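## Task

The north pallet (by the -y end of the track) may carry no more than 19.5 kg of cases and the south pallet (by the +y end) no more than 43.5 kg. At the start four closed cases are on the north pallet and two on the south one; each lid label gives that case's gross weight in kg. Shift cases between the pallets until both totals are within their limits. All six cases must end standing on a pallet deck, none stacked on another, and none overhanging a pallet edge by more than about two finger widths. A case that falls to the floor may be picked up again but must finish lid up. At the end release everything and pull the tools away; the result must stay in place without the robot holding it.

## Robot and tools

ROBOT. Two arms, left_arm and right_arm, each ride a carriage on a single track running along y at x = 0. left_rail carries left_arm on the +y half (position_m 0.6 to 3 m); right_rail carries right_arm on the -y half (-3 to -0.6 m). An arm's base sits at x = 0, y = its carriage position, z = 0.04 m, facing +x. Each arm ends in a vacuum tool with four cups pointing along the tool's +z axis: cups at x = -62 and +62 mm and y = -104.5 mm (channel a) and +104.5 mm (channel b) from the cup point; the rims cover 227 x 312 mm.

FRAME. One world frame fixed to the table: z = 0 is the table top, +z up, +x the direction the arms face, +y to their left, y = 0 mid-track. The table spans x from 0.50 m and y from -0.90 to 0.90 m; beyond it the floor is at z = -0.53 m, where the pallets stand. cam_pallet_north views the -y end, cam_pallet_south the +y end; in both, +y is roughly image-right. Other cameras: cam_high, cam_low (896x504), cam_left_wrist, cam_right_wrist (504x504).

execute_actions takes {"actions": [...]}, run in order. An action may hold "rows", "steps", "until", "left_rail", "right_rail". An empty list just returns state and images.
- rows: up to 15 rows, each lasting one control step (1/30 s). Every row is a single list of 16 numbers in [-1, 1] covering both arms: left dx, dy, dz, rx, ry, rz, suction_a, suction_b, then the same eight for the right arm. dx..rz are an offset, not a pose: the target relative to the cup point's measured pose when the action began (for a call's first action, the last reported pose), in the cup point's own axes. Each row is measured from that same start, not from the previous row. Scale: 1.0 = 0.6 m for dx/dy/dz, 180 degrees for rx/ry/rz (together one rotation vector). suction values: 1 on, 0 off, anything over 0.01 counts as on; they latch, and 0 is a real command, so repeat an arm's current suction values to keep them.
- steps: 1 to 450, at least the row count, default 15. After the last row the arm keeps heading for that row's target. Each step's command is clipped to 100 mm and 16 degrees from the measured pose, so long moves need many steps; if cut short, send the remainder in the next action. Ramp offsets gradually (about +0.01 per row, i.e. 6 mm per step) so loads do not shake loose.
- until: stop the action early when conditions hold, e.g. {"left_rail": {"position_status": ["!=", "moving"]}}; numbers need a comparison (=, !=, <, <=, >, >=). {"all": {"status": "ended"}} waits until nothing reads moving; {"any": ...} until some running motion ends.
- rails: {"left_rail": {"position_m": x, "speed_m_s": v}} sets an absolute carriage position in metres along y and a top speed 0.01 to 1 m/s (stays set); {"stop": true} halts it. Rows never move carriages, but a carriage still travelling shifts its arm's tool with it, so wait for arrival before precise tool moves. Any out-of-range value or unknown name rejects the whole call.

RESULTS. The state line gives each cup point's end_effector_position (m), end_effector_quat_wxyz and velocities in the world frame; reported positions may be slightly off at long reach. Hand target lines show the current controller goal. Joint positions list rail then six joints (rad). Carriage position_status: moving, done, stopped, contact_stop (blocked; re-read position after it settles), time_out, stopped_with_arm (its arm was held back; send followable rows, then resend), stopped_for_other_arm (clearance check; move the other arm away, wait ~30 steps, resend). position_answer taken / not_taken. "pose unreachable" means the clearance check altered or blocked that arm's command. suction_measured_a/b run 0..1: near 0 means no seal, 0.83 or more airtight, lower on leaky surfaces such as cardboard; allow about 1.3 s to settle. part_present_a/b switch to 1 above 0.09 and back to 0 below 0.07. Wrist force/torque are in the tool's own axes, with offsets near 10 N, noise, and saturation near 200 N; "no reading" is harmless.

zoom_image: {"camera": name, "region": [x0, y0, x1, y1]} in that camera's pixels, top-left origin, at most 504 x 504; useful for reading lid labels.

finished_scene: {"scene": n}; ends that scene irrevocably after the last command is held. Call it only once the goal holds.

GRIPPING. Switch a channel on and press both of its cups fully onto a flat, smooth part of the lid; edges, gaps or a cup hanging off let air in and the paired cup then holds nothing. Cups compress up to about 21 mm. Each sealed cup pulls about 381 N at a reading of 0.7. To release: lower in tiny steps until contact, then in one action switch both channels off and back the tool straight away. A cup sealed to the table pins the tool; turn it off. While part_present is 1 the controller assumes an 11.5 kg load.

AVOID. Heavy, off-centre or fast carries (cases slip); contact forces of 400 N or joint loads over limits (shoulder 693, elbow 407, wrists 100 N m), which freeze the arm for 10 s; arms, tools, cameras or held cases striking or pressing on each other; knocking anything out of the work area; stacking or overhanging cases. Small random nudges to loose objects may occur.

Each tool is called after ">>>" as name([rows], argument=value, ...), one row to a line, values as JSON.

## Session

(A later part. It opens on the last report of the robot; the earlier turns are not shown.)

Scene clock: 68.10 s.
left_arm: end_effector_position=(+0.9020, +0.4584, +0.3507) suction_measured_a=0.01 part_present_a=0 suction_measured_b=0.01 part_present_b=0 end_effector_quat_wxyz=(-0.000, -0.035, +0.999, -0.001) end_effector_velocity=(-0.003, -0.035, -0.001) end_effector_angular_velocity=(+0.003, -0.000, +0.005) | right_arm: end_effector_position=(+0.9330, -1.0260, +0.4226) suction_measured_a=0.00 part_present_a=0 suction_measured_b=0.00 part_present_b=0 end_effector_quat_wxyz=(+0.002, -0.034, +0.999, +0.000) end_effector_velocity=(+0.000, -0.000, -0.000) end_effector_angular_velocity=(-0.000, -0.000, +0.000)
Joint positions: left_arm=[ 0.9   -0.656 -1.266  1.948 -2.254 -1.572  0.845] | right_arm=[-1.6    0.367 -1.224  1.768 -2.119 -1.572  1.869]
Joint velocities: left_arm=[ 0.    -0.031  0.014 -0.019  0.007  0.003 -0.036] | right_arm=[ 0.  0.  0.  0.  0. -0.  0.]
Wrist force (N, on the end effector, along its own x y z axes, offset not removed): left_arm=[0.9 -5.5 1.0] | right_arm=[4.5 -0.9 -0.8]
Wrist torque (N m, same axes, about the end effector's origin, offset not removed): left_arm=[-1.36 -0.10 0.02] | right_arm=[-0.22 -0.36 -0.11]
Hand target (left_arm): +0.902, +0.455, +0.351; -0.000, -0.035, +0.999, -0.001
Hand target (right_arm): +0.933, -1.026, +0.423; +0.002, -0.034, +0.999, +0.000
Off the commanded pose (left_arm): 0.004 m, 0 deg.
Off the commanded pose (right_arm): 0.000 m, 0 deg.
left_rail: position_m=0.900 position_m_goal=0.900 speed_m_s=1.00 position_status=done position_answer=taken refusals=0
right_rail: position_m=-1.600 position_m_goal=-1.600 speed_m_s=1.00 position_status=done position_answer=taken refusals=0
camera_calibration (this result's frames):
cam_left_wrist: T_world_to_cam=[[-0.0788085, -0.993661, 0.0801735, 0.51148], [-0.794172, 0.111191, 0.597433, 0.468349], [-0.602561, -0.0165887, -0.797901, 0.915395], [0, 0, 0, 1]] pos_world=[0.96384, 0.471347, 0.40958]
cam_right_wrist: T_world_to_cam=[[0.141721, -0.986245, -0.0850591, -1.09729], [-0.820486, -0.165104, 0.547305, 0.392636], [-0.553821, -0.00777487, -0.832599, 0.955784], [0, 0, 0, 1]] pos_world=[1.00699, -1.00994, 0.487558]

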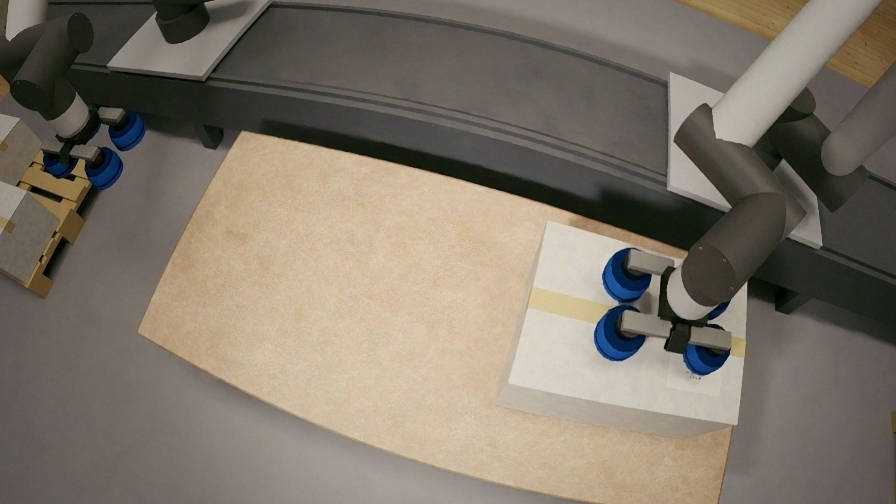

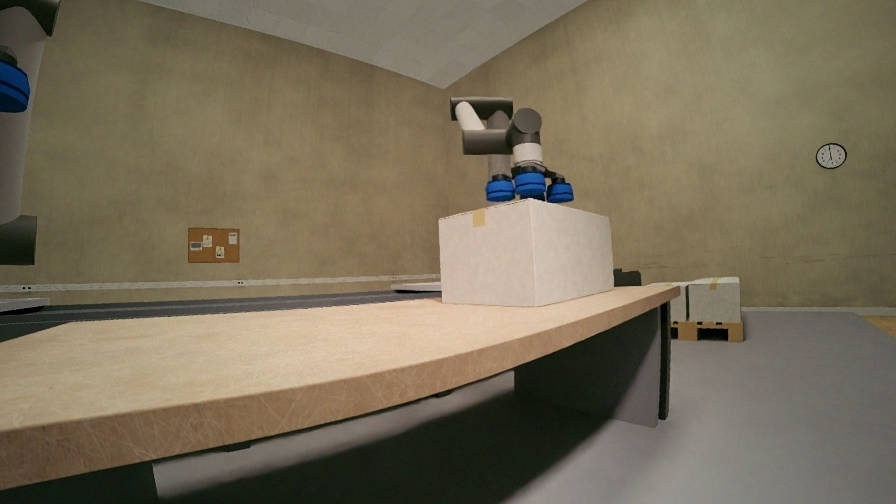

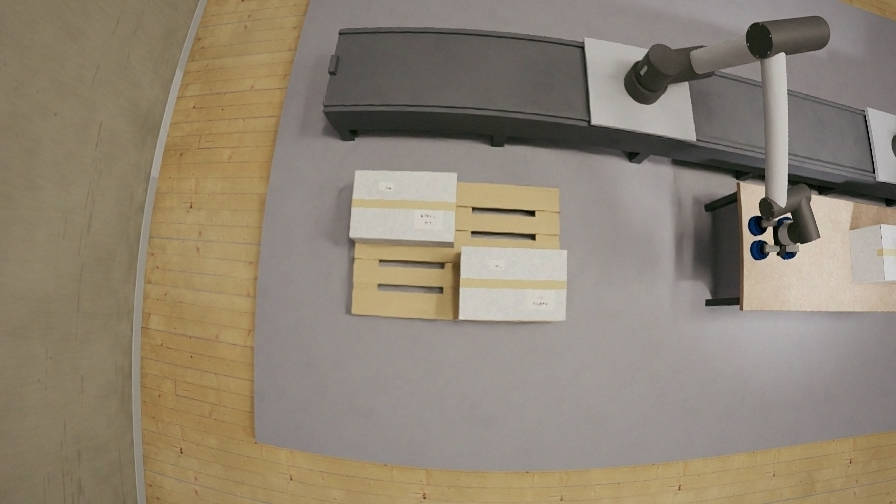

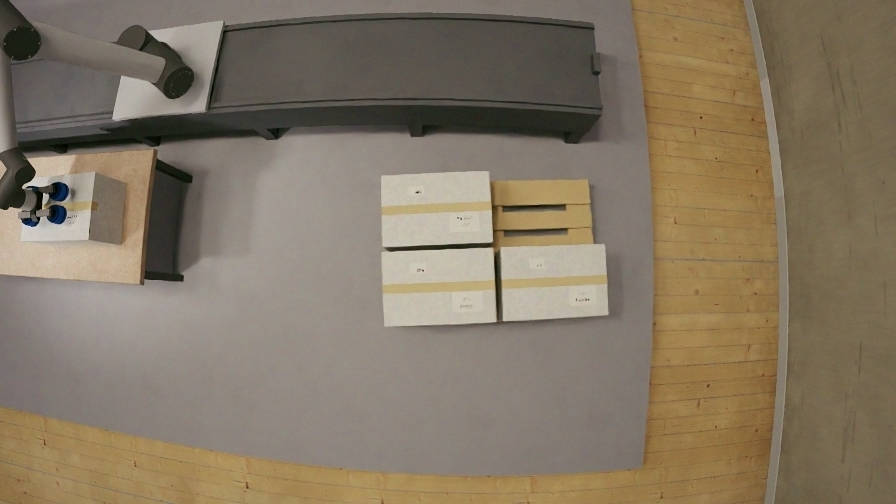

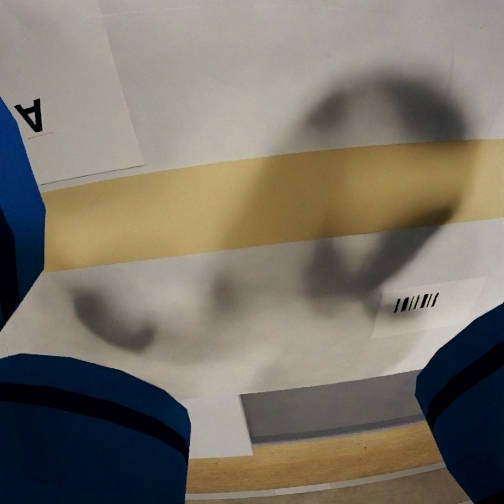

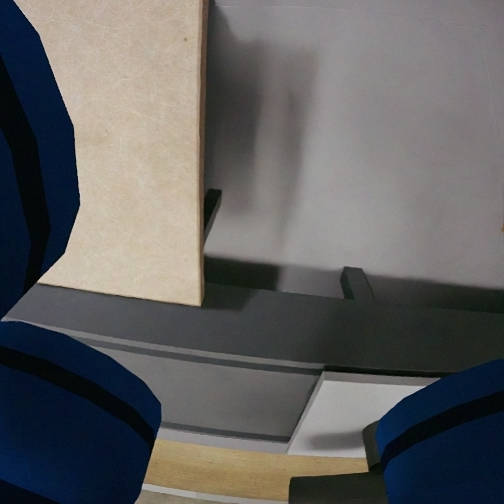

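>>> execute_actions(actions=[])

Scene clock: 70.20 s.
left_arm: end_effector_position=(+0.9017, +0.4545, +0.3505) suction_measured_a=0.01 part_present_a=0 suction_measured_b=0.01 part_present_b=0 end_effector_quat_wxyz=(-0.000, -0.035, +0.999, -0.001) end_effector_velocity=(-0.000, -0.000, +0.000) end_effector_angular_velocity=(-0.000, -0.000, -0.000) | right_arm: end_effector_position=(+0.9330, -1.0260, +0.4226) suction_measured_a=0.00 part_present_a=0 suction_measured_b=0.00 part_present_b=0 end_effector_quat_wxyz=(+0.002, -0.034, +0.999, +0.000) end_effector_velocity=(-0.000, +0.000, +0.000) end_effector_angular_velocity=(+0.000, -0.000, +0.000)
Joint positions: left_arm=[ 0.9   -0.66  -1.264  1.946 -2.253 -1.572  0.841] | right_arm=[-1.6    0.367 -1.224  1.768 -2.119 -1.572  1.869]
Joint velocities: left_arm=[ 0. -0. -0. -0.  0. -0.  0.] | right_arm=[ 0.  0. -0. -0.  0. -0. -0.]
Wrist force (N, on the end effector, along its own x y z axes, offset not removed): left_arm=[1.9 -1.6 0.3] | right_arm=[3.3 1.4 0.3]
Wrist torque (N m, same axes, about the end effector's origin, offset not removed): left_arm=[-0.86 -0.37 -0.24] | right_arm=[0.11 -0.12 -0.17]
Hand target (left_arm): +0.902, +0.455, +0.351; -0.000, -0.035, +0.999, -0.001
Hand target (right_arm): +0.933, -1.026, +0.423; +0.002, -0.034, +0.999, +0.000
Off the commanded pose (left_arm): 0.001 m, 0 deg.
Off the commanded pose (right_arm): 0.000 m, 0 deg.
left_rail: position_m=0.900 position_m_goal=0.900 speed_m_s=1.00 position_status=done position_answer=taken refusals=0
right_rail: position_m=-1.600 position_m_goal=-1.600 speed_m_s=1.00 position_status=done position_answer=taken refusals=0
camera_calibration (this result's frames):
cam_left_wrist: T_world_to_cam=[[-0.0783445, -0.993725, 0.0798254, 0.507273], [-0.794207, 0.110611, 0.597496, 0.468898], [-0.602576, -0.0165874, -0.797889, 0.915048], [0, 0, 0, 1]] pos_world=[0.96353, 0.467403, 0.409449]
cam_right_wrist: T_world_to_cam=[[0.141721, -0.986247, -0.0850423, -1.09731], [-0.820487, -0.165095, 0.547306, 0.392649], [-0.553819, -0.00778889, -0.8326, 0.955766], [0, 0, 0, 1]] pos_world=[1.007, -1.00994, 0.487554]

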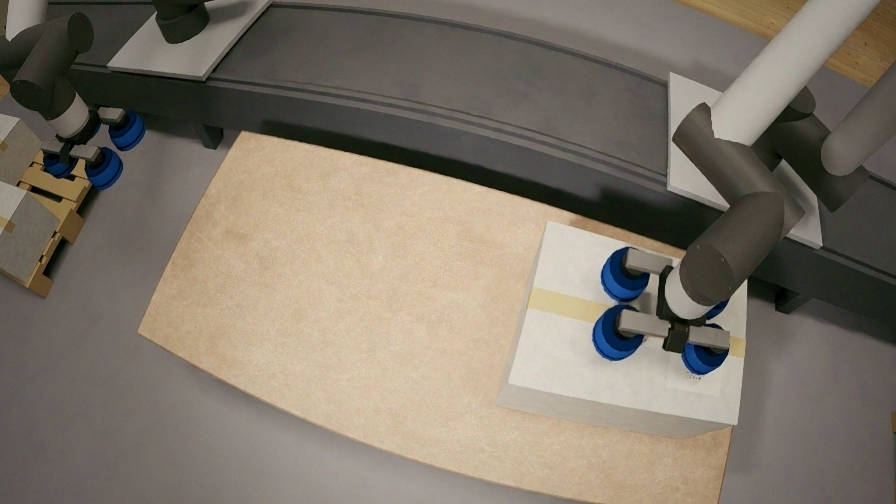

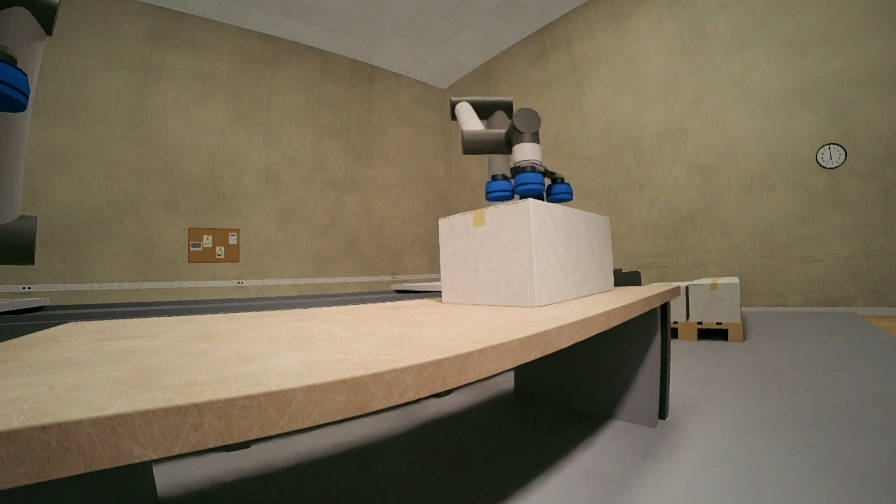

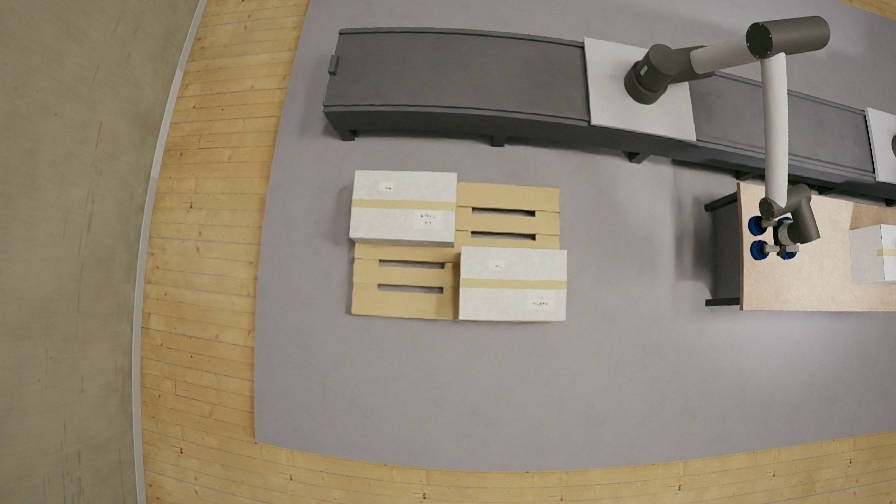

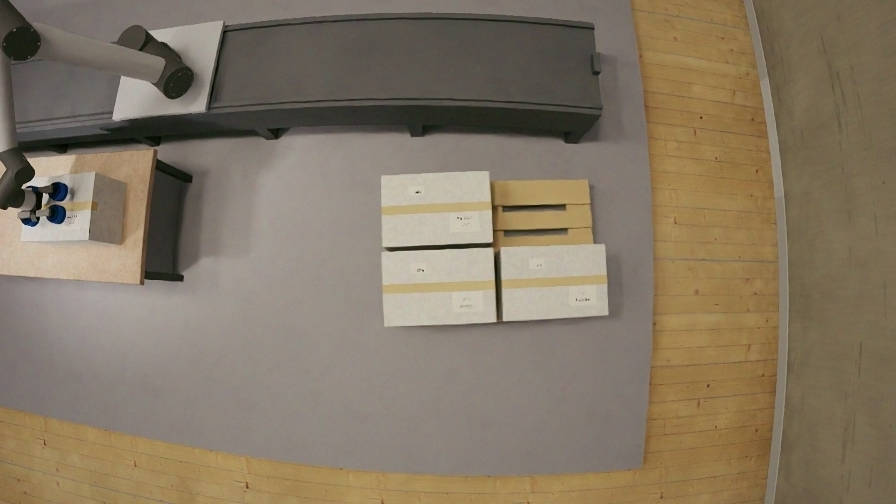

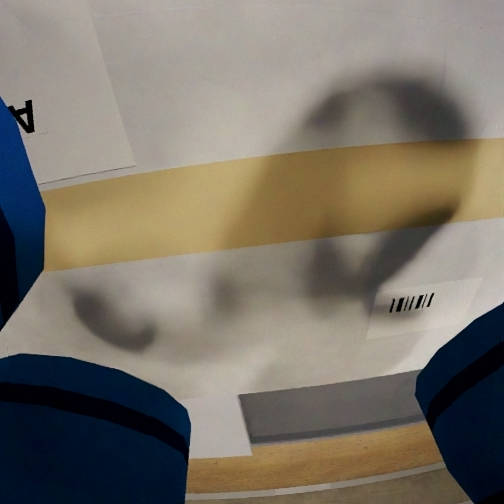

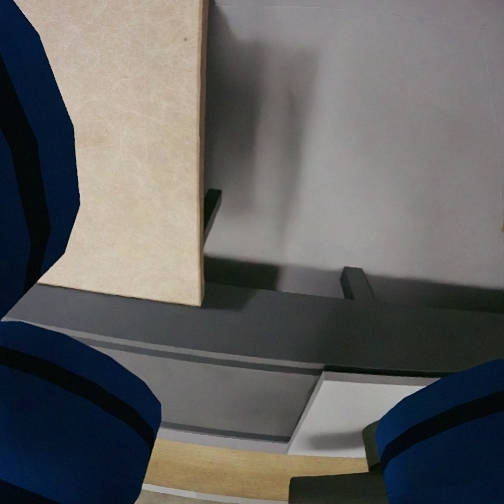

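>>> execute_actions([
  {"rows":[[0,-0.002,0.015,0,0,0,0,0,0,0,0,0,0,0,0,0],[0,-0.004,0.03,0,0,0,0,0,0,0,0,0,0,0,0,0],[0,-0.005,0.045,0,0,0,0,0,0,0,0,0,0,0,0,0],[0,-0.005,0.06,0,0,0,0,0,0,0,0,0,0,0,0,0],[0,-0.005,0.075,0,0,0,1,1,0,0,0,0,0,0,0,0],[0,-0.005,0.088,0,0,0,1,1,0,0,0,0,0,0,0,0],[0,-0.005,0.098,0,0,0,1,1,0,0,0,0,0,0,0,0],[0,-0.005,0.106,0,0,0,1,1,0,0,0,0,0,0,0,0],[0,-0.005,0.112,0,0,0,1,1,0,0,0,0,0,0,0,0],[0,-0.005,0.118,0,0,0,1,1,0,0,0,0,0,0,0,0],[0,-0.005,0.123,0,0,0,1,1,0,0,0,0,0,0,0,0],[0,-0.005,0.128,0,0,0,1,1,0,0,0,0,0,0,0,0]],"steps":27},
])

Scene clock: 72.10 s.
left_arm: end_effector_position=(+0.9021, +0.4513, +0.2740) suction_measured_a=0.96 part_present_a=1 suction_measured_b=0.96 part_present_b=1 end_effector_quat_wxyz=(-0.000, -0.035, +0.999, -0.001) end_effector_velocity=(-0.000, +0.000, -0.002) end_effector_angular_velocity=(+0.000, +0.000, -0.000) | right_arm: end_effector_position=(+0.9330, -1.0260, +0.4226) suction_measured_a=0.00 part_present_a=0 suction_measured_b=0.00 part_present_b=0 end_effector_quat_wxyz=(+0.002, -0.034, +0.999, +0.000) end_effector_velocity=(+0.000, +0.000, -0.000) end_effector_angular_velocity=(+0.000, +0.000, -0.000)
Joint positions: left_arm=[ 0.9   -0.662 -1.198  1.986 -2.36  -1.572  0.839] | right_arm=[-1.6    0.367 -1.224  1.768 -2.119 -1.572  1.869]
Joint velocities: left_arm=[ 0.     0.     0.002  0.001 -0.003 -0.     0.   ] | right_arm=[ 0. -0.  0.  0. -0.  0. -0.]
Wrist force (N, on the end effector, along its own x y z axes, offset not removed): left_arm=[2.6 1.9 -0.8] | right_arm=[3.6 -0.5 -1.6]
Wrist torque (N m, same axes, about the end effector's origin, offset not removed): left_arm=[4.30 -0.51 -0.22] | right_arm=[-0.15 -0.14 -0.17]
Hand target (left_arm): +0.902, +0.451, +0.274; -0.000, -0.035, +0.999, -0.001
Hand target (right_arm): +0.933, -1.026, +0.423; +0.002, -0.034, +0.999, +0.000
Off the commanded pose (left_arm): 0.000 m, 0 deg.
Off the commanded pose (right_arm): 0.000 m, 0 deg.
left_rail: position_m=0.900 position_m_goal=0.900 speed_m_s=1.00 position_status=done position_answer=taken refusals=0
right_rail: position_m=-1.600 position_m_goal=-1.600 speed_m_s=1.00 position_status=done position_answer=taken refusals=0
camera_calibration (this result's frames):
cam_left_wrist: T_world_to_cam=[[-0.0783262, -0.993721, 0.0799019, 0.510268], [-0.794255, 0.110641, 0.597425, 0.515277], [-0.602514, -0.0166685, -0.797934, 0.854136], [0, 0, 0, 1]] pos_world=[0.963858, 0.46429, 0.332933]
cam_right_wrist: T_world_to_cam=[[0.141722, -0.986247, -0.0850423, -1.09731], [-0.820487, -0.165095, 0.547306, 0.392649], [-0.553819, -0.00778902, -0.8326, 0.955765], [0, 0, 0, 1]] pos_world=[1.007, -1.00994, 0.487554]

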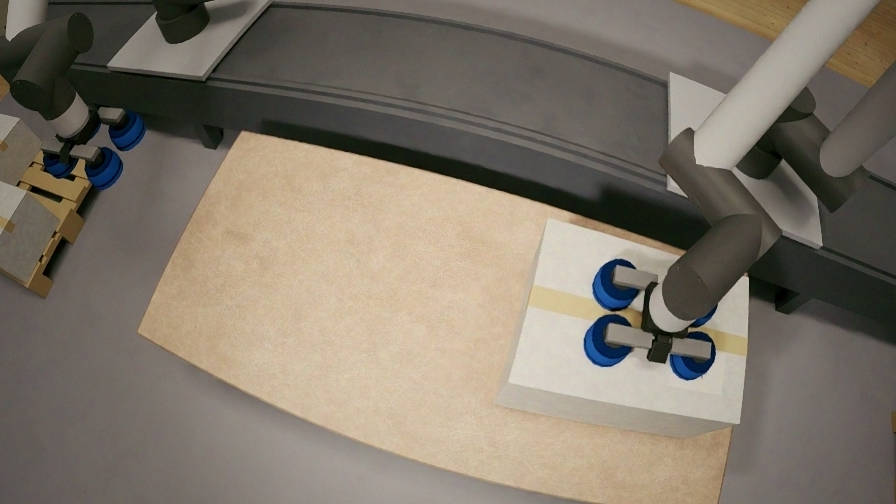

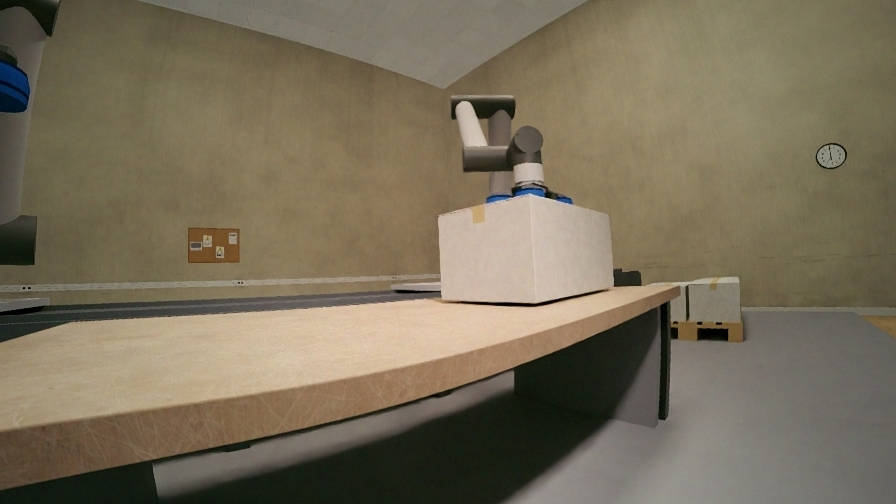

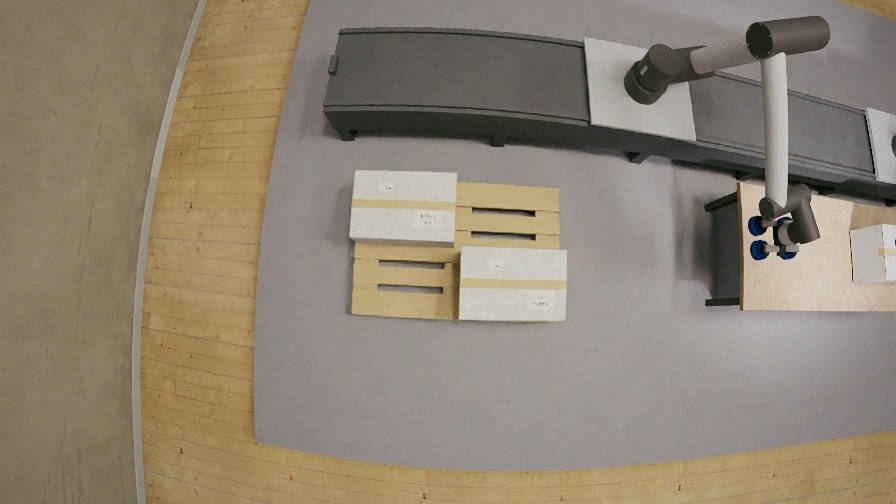

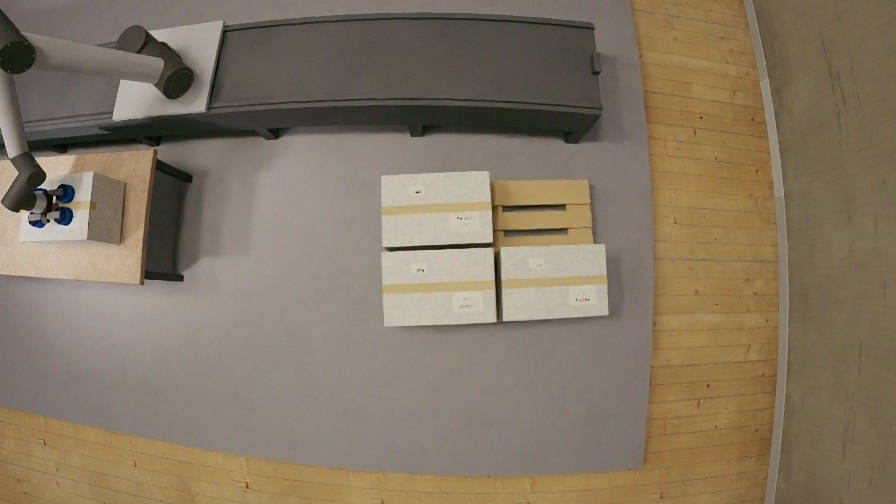

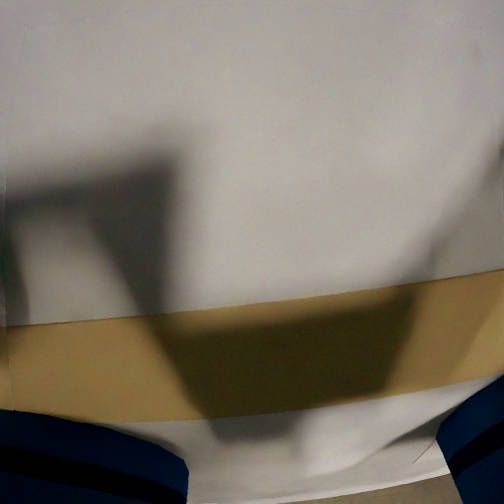

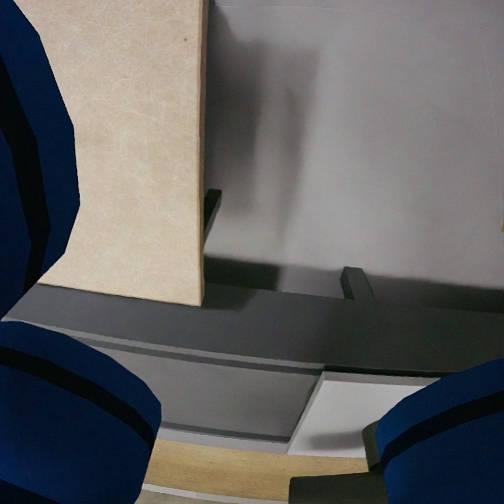

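>>> execute_actions([
  {"rows":[[0,0,-0.006,0,0,0,1,1,0,0,0,0,0,0,0,0],[0,0,-0.015,0,0,0,1,1,0,0,0,0,0,0,0,0],[0,0,-0.027,0,0,0,1,1,0,0,0,0,0,0,0,0],[0,0,-0.04,0,0,0,1,1,0,0,0,0,0,0,0,0],[0,0,-0.055,0,0,0,1,1,0,0,0,0,0,0,0,0],[0,0,-0.07,0,0,0,1,1,0,0,0,0,0,0,0,0]],"steps":8},
  {"left_rail":{"position_m":2.8},"rows":[[0.001,0.01,-0.02,0,0,0,1,1,0,0,0,0,0,0,0,0],[0.002,0.025,-0.025,0,0,0,1,1,0,0,0,0,0,0,0,0],[0.003,0.045,-0.03,0,0,0,1,1,0,0,0,0,0,0,0,0],[0.005,0.07,-0.03,0,0,0,1,1,0,0,0,0,0,0,0,0],[0.007,0.1,-0.03,0,0,0,1,1,0,0,0,0,0,0,0,0],[0.009,0.135,-0.03,0,0,0,1,1,0,0,0,0,0,0,0,0],[0.011,0.17,-0.03,0,0,0,1,1,0,0,0,0,0,0,0,0],[0.014,0.21,-0.03,0,0,0,1,1,0,0,0,0,0,0,0,0],[0.016,0.25,-0.03,0,0,0,1,1,0,0,0,0,0,0,0,0],[0.019,0.29,-0.03,0,0,0,1,1,0,0,0,0,0,0,0,0],[0.022,0.33,-0.03,0,0,0,1,1,0,0,0,0,0,0,0,0],[0.024,0.37,-0.03,0,0,0,1,1,0,0,0,0,0,0,0,0],[0.027,0.41,-0.03,0,0,0,1,1,0,0,0,0,0,0,0,0],[0.03,0.45,-0.03,0,0,0,1,1,0,0,0,0,0,0,0,0],[0.045,0.685,-0.03,0,0,0,1,1,0,0,0,0,0,0,0,0]],"steps":38},
])

Scene clock: 75.63 s.
left_arm: end_effector_position=(+0.8467, +1.8306, +0.3145) suction_measured_a=0.96 part_present_a=1 suction_measured_b=0.96 part_present_b=1 end_effector_quat_wxyz=(+0.000, -0.035, +0.999, -0.001) end_effector_velocity=(-0.000, +1.021, +0.001) end_effector_angular_velocity=(-0.002, +0.002, -0.004) | right_arm: end_effector_position=(+0.9330, -1.0260, +0.4226) suction_measured_a=0.00 part_present_a=0 suction_measured_b=0.00 part_present_b=0 end_effector_quat_wxyz=(+0.002, -0.034, +0.999, +0.000) end_effector_velocity=(+0.000, -0.000, -0.000) end_effector_angular_velocity=(-0.000, -0.000, -0.000)
Joint positions: left_arm=[ 1.873 -0.289 -1.39   2.187 -2.37  -1.572  1.211] | right_arm=[-1.6    0.367 -1.224  1.768 -2.119 -1.572  1.869]
Joint velocities: left_arm=[ 1.     0.025 -0.002 -0.     0.003 -0.003  0.029] | right_arm=[ 0. -0.  0.  0. -0. -0. -0.]
Wrist force (N, on the end effector, along its own x y z axes, offset not removed): left_arm=[3.9 -3.0 -0.8] | right_arm=[3.3 1.2 -1.4]
Wrist torque (N m, same axes, about the end effector's origin, offset not removed): left_arm=[3.43 -0.51 -0.31] | right_arm=[0.08 -0.08 -0.14]
Hand target (left_arm): +0.847, +1.893, +0.315; +0.000, -0.035, +0.999, -0.001
Hand target (right_arm): +0.933, -1.026, +0.423; +0.002, -0.034, +0.999, +0.000
Off the commanded pose (left_arm): 0.002 m, 0 deg.
Off the commanded pose (right_arm): 0.000 m, 0 deg.
left_rail: position_m=1.873 position_m_goal=2.800 speed_m_s=1.00 position_status=moving position_answer=taken refusals=0
right_rail: position_m=-1.600 position_m_goal=-1.600 speed_m_s=1.00 position_status=done position_answer=taken refusals=0
camera_calibration (this result's frames):
cam_left_wrist: T_world_to_cam=[[-0.0779548, -0.993708, 0.0804186, 1.8728], [-0.794685, 0.110644, 0.596853, 0.295033], [-0.601996, -0.0173799, -0.79831, 0.877067], [0, 0, 0, 1]] pos_world=[0.908442, 1.84361, 0.373472]
cam_right_wrist: T_world_to_cam=[[0.141721, -0.986247, -0.0850421, -1.09731], [-0.820487, -0.165095, 0.547307, 0.392649], [-0.553819, -0.00778908, -0.8326, 0.955765], [0, 0, 0, 1]] pos_world=[1.007, -1.00994, 0.487554]

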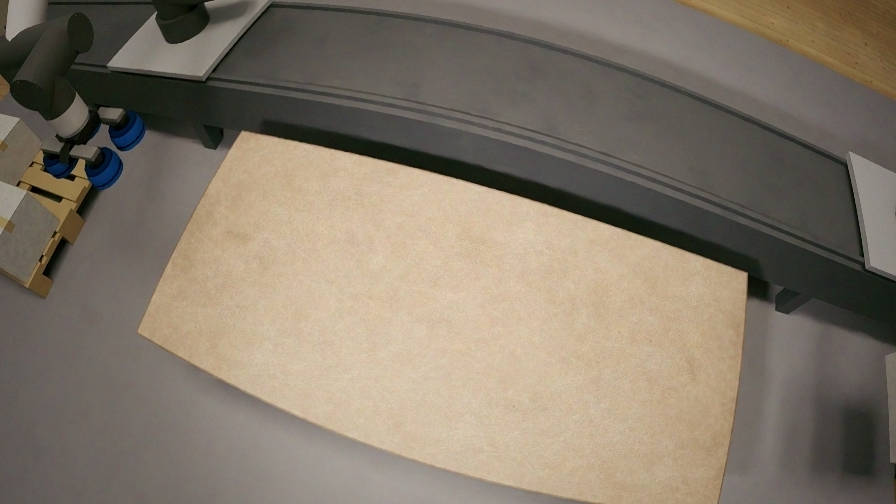

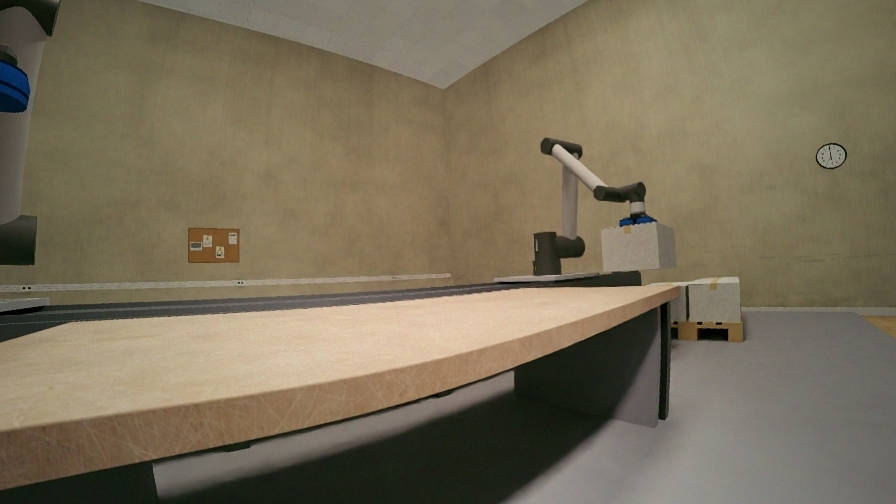

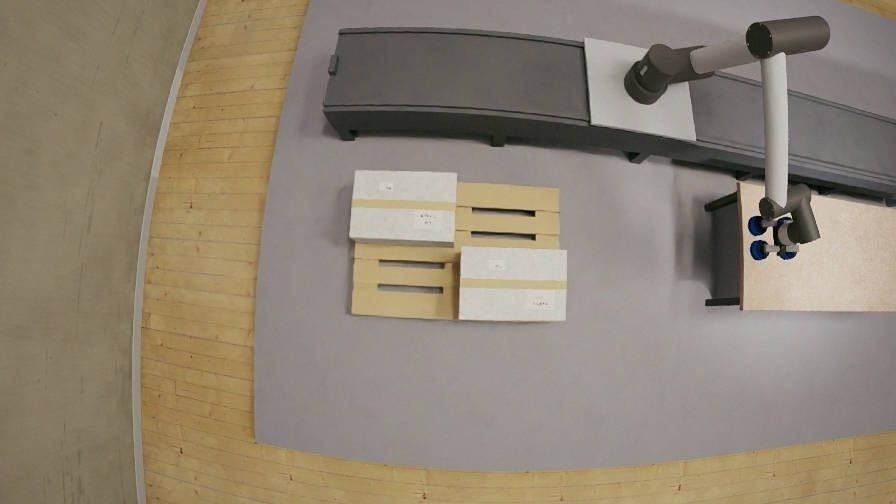

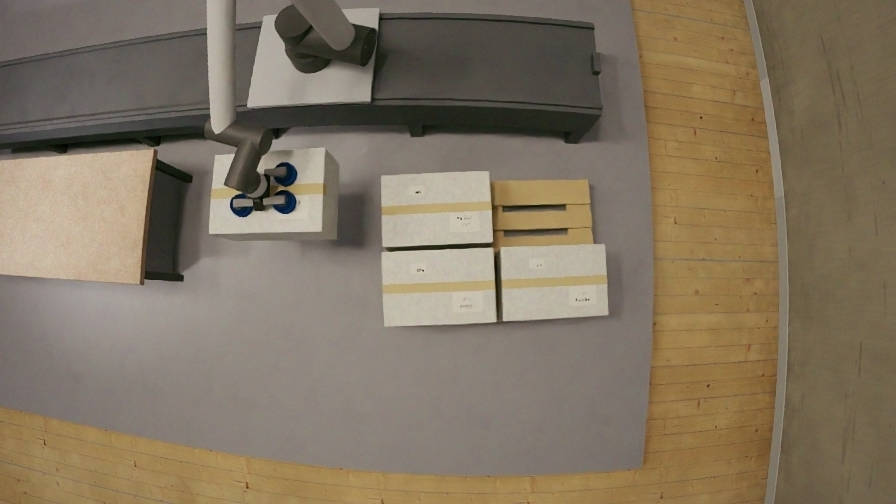

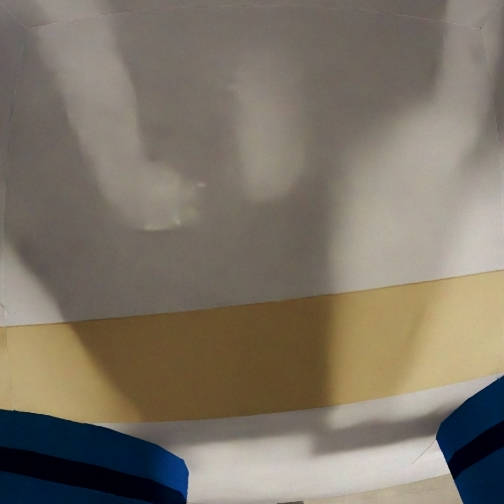

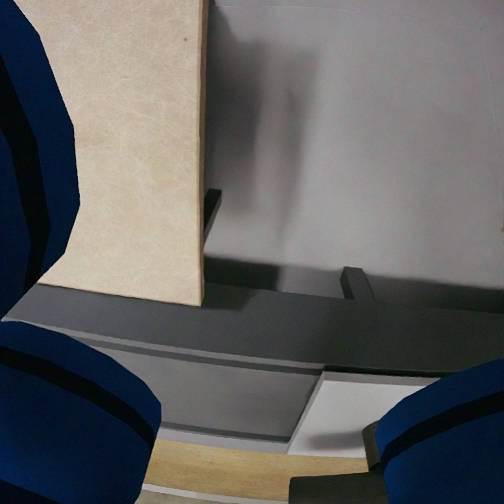

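>>> execute_actions([
  {"steps":1},
  {"rows":[[0.001,0.01,0.003,0,0,0,1,1,0,0,0,0,0,0,0,0],[0.002,0.025,0.006,0,0,0,1,1,0,0,0,0,0,0,0,0],[0.003,0.045,0.011,0,0,0,1,1,0,0,0,0,0,0,0,0],[0.005,0.07,0.018,0,0,0,1,1,0,0,0,0,0,0,0,0],[0.007,0.1,0.025,0,0,0,1,1,0,0,0,0,0,0,0,0],[0.009,0.135,0.034,0,0,0,1,1,0,0,0,0,0,0,0,0],[0.012,0.17,0.043,0,0,0,1,1,0,0,0,0,0,0,0,0],[0.015,0.21,0.053,0,0,0,1,1,0,0,0,0,0,0,0,0],[0.017,0.25,0.063,0,0,0,1,1,0,0,0,0,0,0,0,0],[0.02,0.29,0.073,0,0,0,1,1,0,0,0,0,0,0,0,0],[0.023,0.33,0.083,0,0,0,1,1,0,0,0,0,0,0,0,0],[0.026,0.37,0.093,0,0,0,1,1,0,0,0,0,0,0,0,0],[0.029,0.41,0.104,0,0,0,1,1,0,0,0,0,0,0,0,0],[0.031,0.45,0.114,0,0,0,1,1,0,0,0,0,0,0,0,0],[0.048,0.689,0.175,0,0,0,1,1,0,0,0,0,0,0,0,0]],"steps":38},
])

>>> zoom_image(camera="cam_pallet_south", region=[360, 100, 680, 340])

Scene clock: 78.40 s.
left_arm: end_effector_position=(+0.7889, +3.1670, +0.2098) suction_measured_a=0.96 part_present_a=1 suction_measured_b=0.96 part_present_b=1 end_effector_quat_wxyz=(+0.000, -0.035, +0.999, -0.001) end_effector_velocity=(+0.006, +0.028, -0.008) end_effector_angular_velocity=(-0.005, -0.001, -0.006) | right_arm: end_effector_position=(+0.9330, -1.0260, +0.4226) suction_measured_a=0.00 part_present_a=0 suction_measured_b=0.00 part_present_b=0 end_effector_quat_wxyz=(+0.002, -0.034, +0.999, +0.000) end_effector_velocity=(-0.000, +0.000, +0.000) end_effector_angular_velocity=(-0.000, -0.000, -0.000)
Joint positions: left_arm=[ 2.8    0.203 -1.253  2.213 -2.531 -1.573  1.703] | right_arm=[-1.6    0.367 -1.224  1.768 -2.119 -1.572  1.869]
Joint velocities: left_arm=[ 0.     0.033  0.024 -0.021 -0.004 -0.005  0.039] | right_arm=[ 0.  0. -0. -0.  0. -0.  0.]
Wrist force (N, on the end effector, along its own x y z axes, offset not removed): left_arm=[-0.5 4.2 -0.2] | right_arm=[4.4 1.1 -0.4]
Wrist torque (N m, same axes, about the end effector's origin, offset not removed): left_arm=[4.22 -0.06 -0.03] | right_arm=[0.08 -0.30 -0.15]
Hand target (left_arm): +0.790, +3.170, +0.209; +0.000, -0.035, +0.999, -0.001
Hand target (right_arm): +0.933, -1.026, +0.423; +0.002, -0.034, +0.999, +0.000
Off the commanded pose (left_arm): 0.003 m, 0 deg.
Off the commanded pose (right_arm): 0.000 m, 0 deg.
left_rail: position_m=2.800 position_m_goal=2.800 speed_m_s=1.00 position_status=done position_answer=taken refusals=0
right_rail: position_m=-1.600 position_m_goal=-1.600 speed_m_s=1.00 position_status=done position_answer=taken refusals=0
camera_calibration (this result's frames):
cam_left_wrist: T_world_to_cam=[[-0.0777101, -0.993692, 0.0808573, 3.2044], [-0.794801, 0.110709, 0.596687, 0.163694], [-0.601874, -0.0178969, -0.79839, 0.783452], [0, 0, 0, 1]] pos_world=[0.850658, 3.18008, 0.268728]
cam_right_wrist: T_world_to_cam=[[0.141721, -0.986247, -0.0850422, -1.09731], [-0.820487, -0.165095, 0.547307, 0.392649], [-0.55382, -0.00778898, -0.8326, 0.955765], [0, 0, 0, 1]] pos_world=[1.007, -1.00994, 0.487554]

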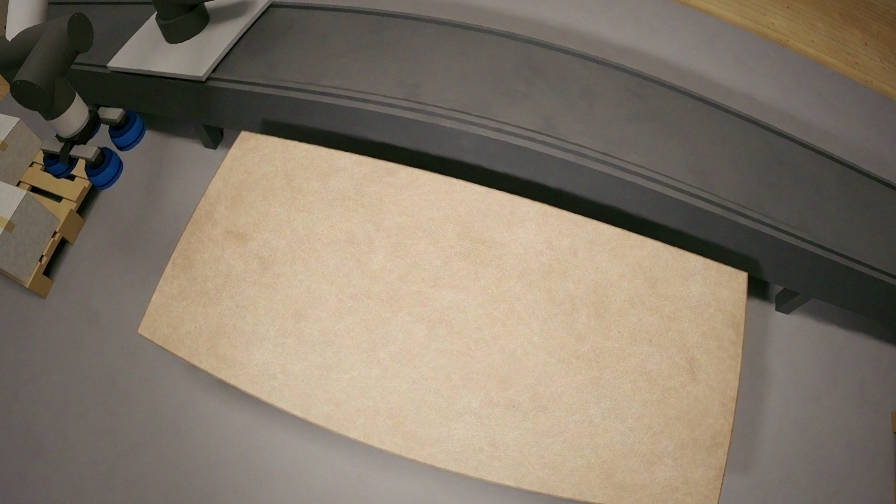

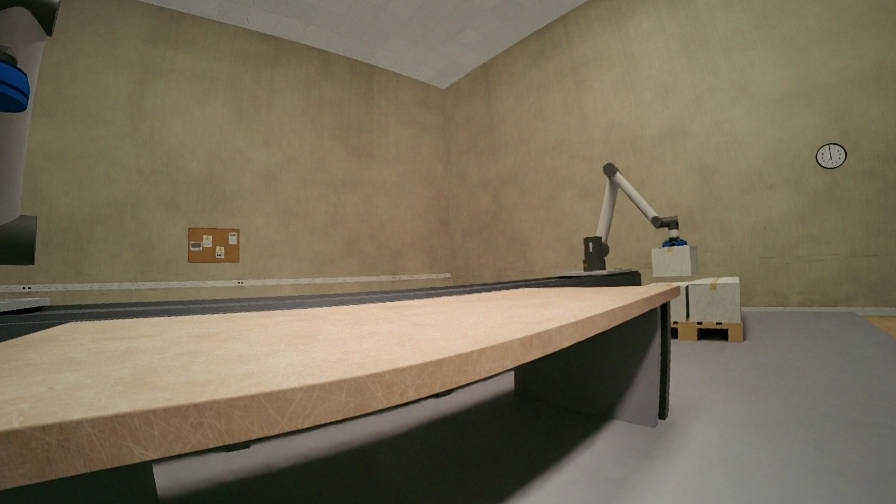

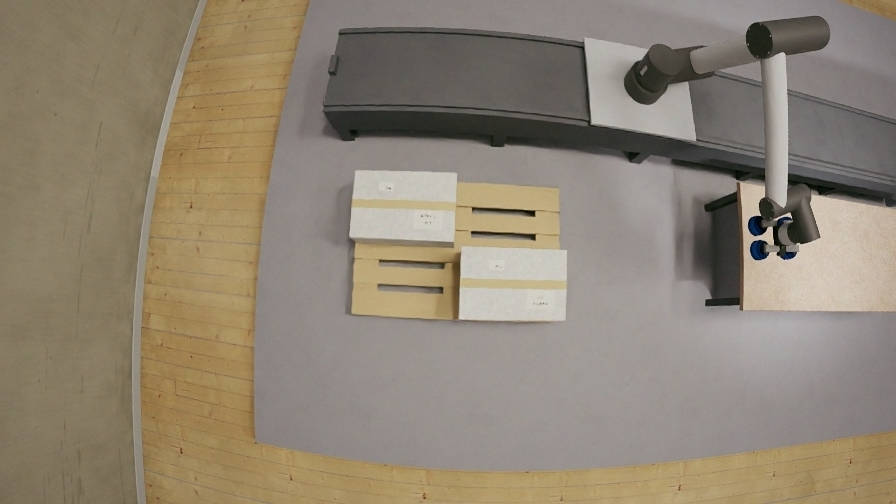

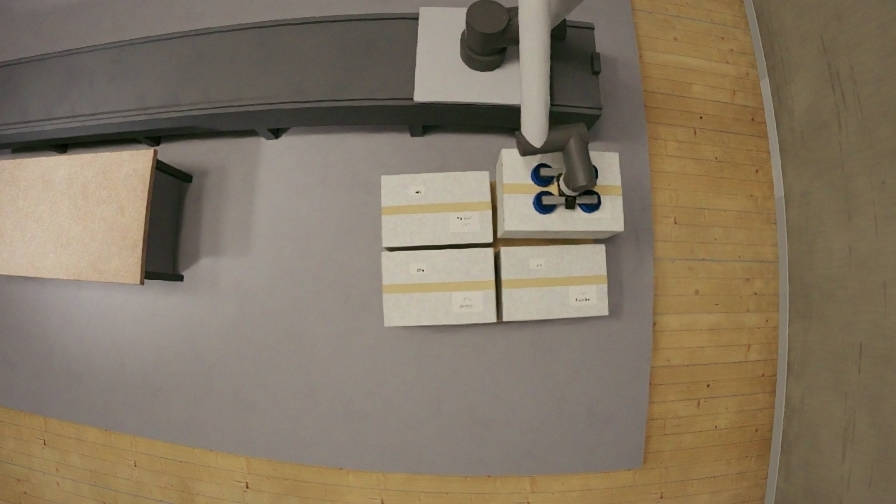

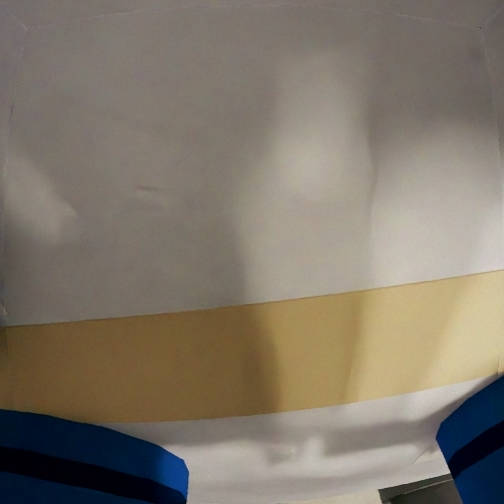

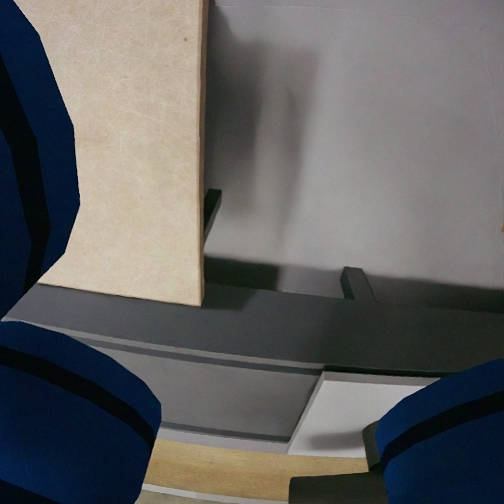

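Region (360, 100, 680, 340) of cam_pallet_south's 896x504 image, scaled by 1.575, with more detail than that image has; it fills the top 378 rows of this view, and the rest is white.

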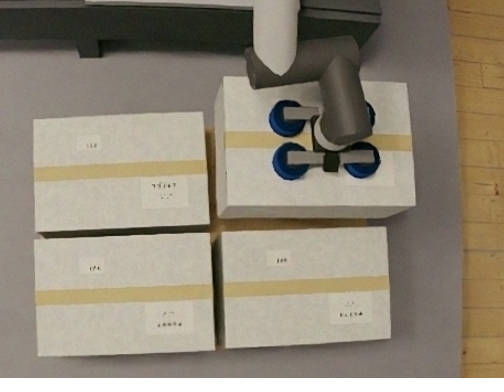

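>>> zoom_image(camera="cam_pallet_south", region=[470, 140, 640, 270])

Region (470, 140, 640, 270) of cam_pallet_south's 896x504 image, scaled by 2.965, with more detail than that image has; it fills the top 385 rows of this view, and the rest is white.

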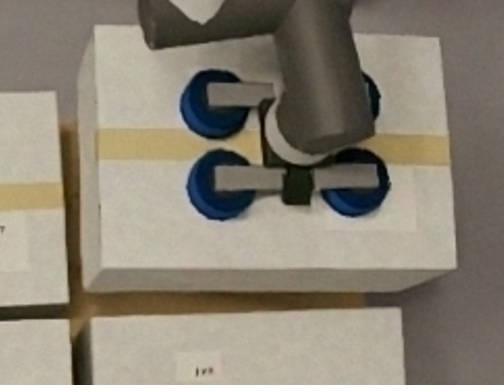

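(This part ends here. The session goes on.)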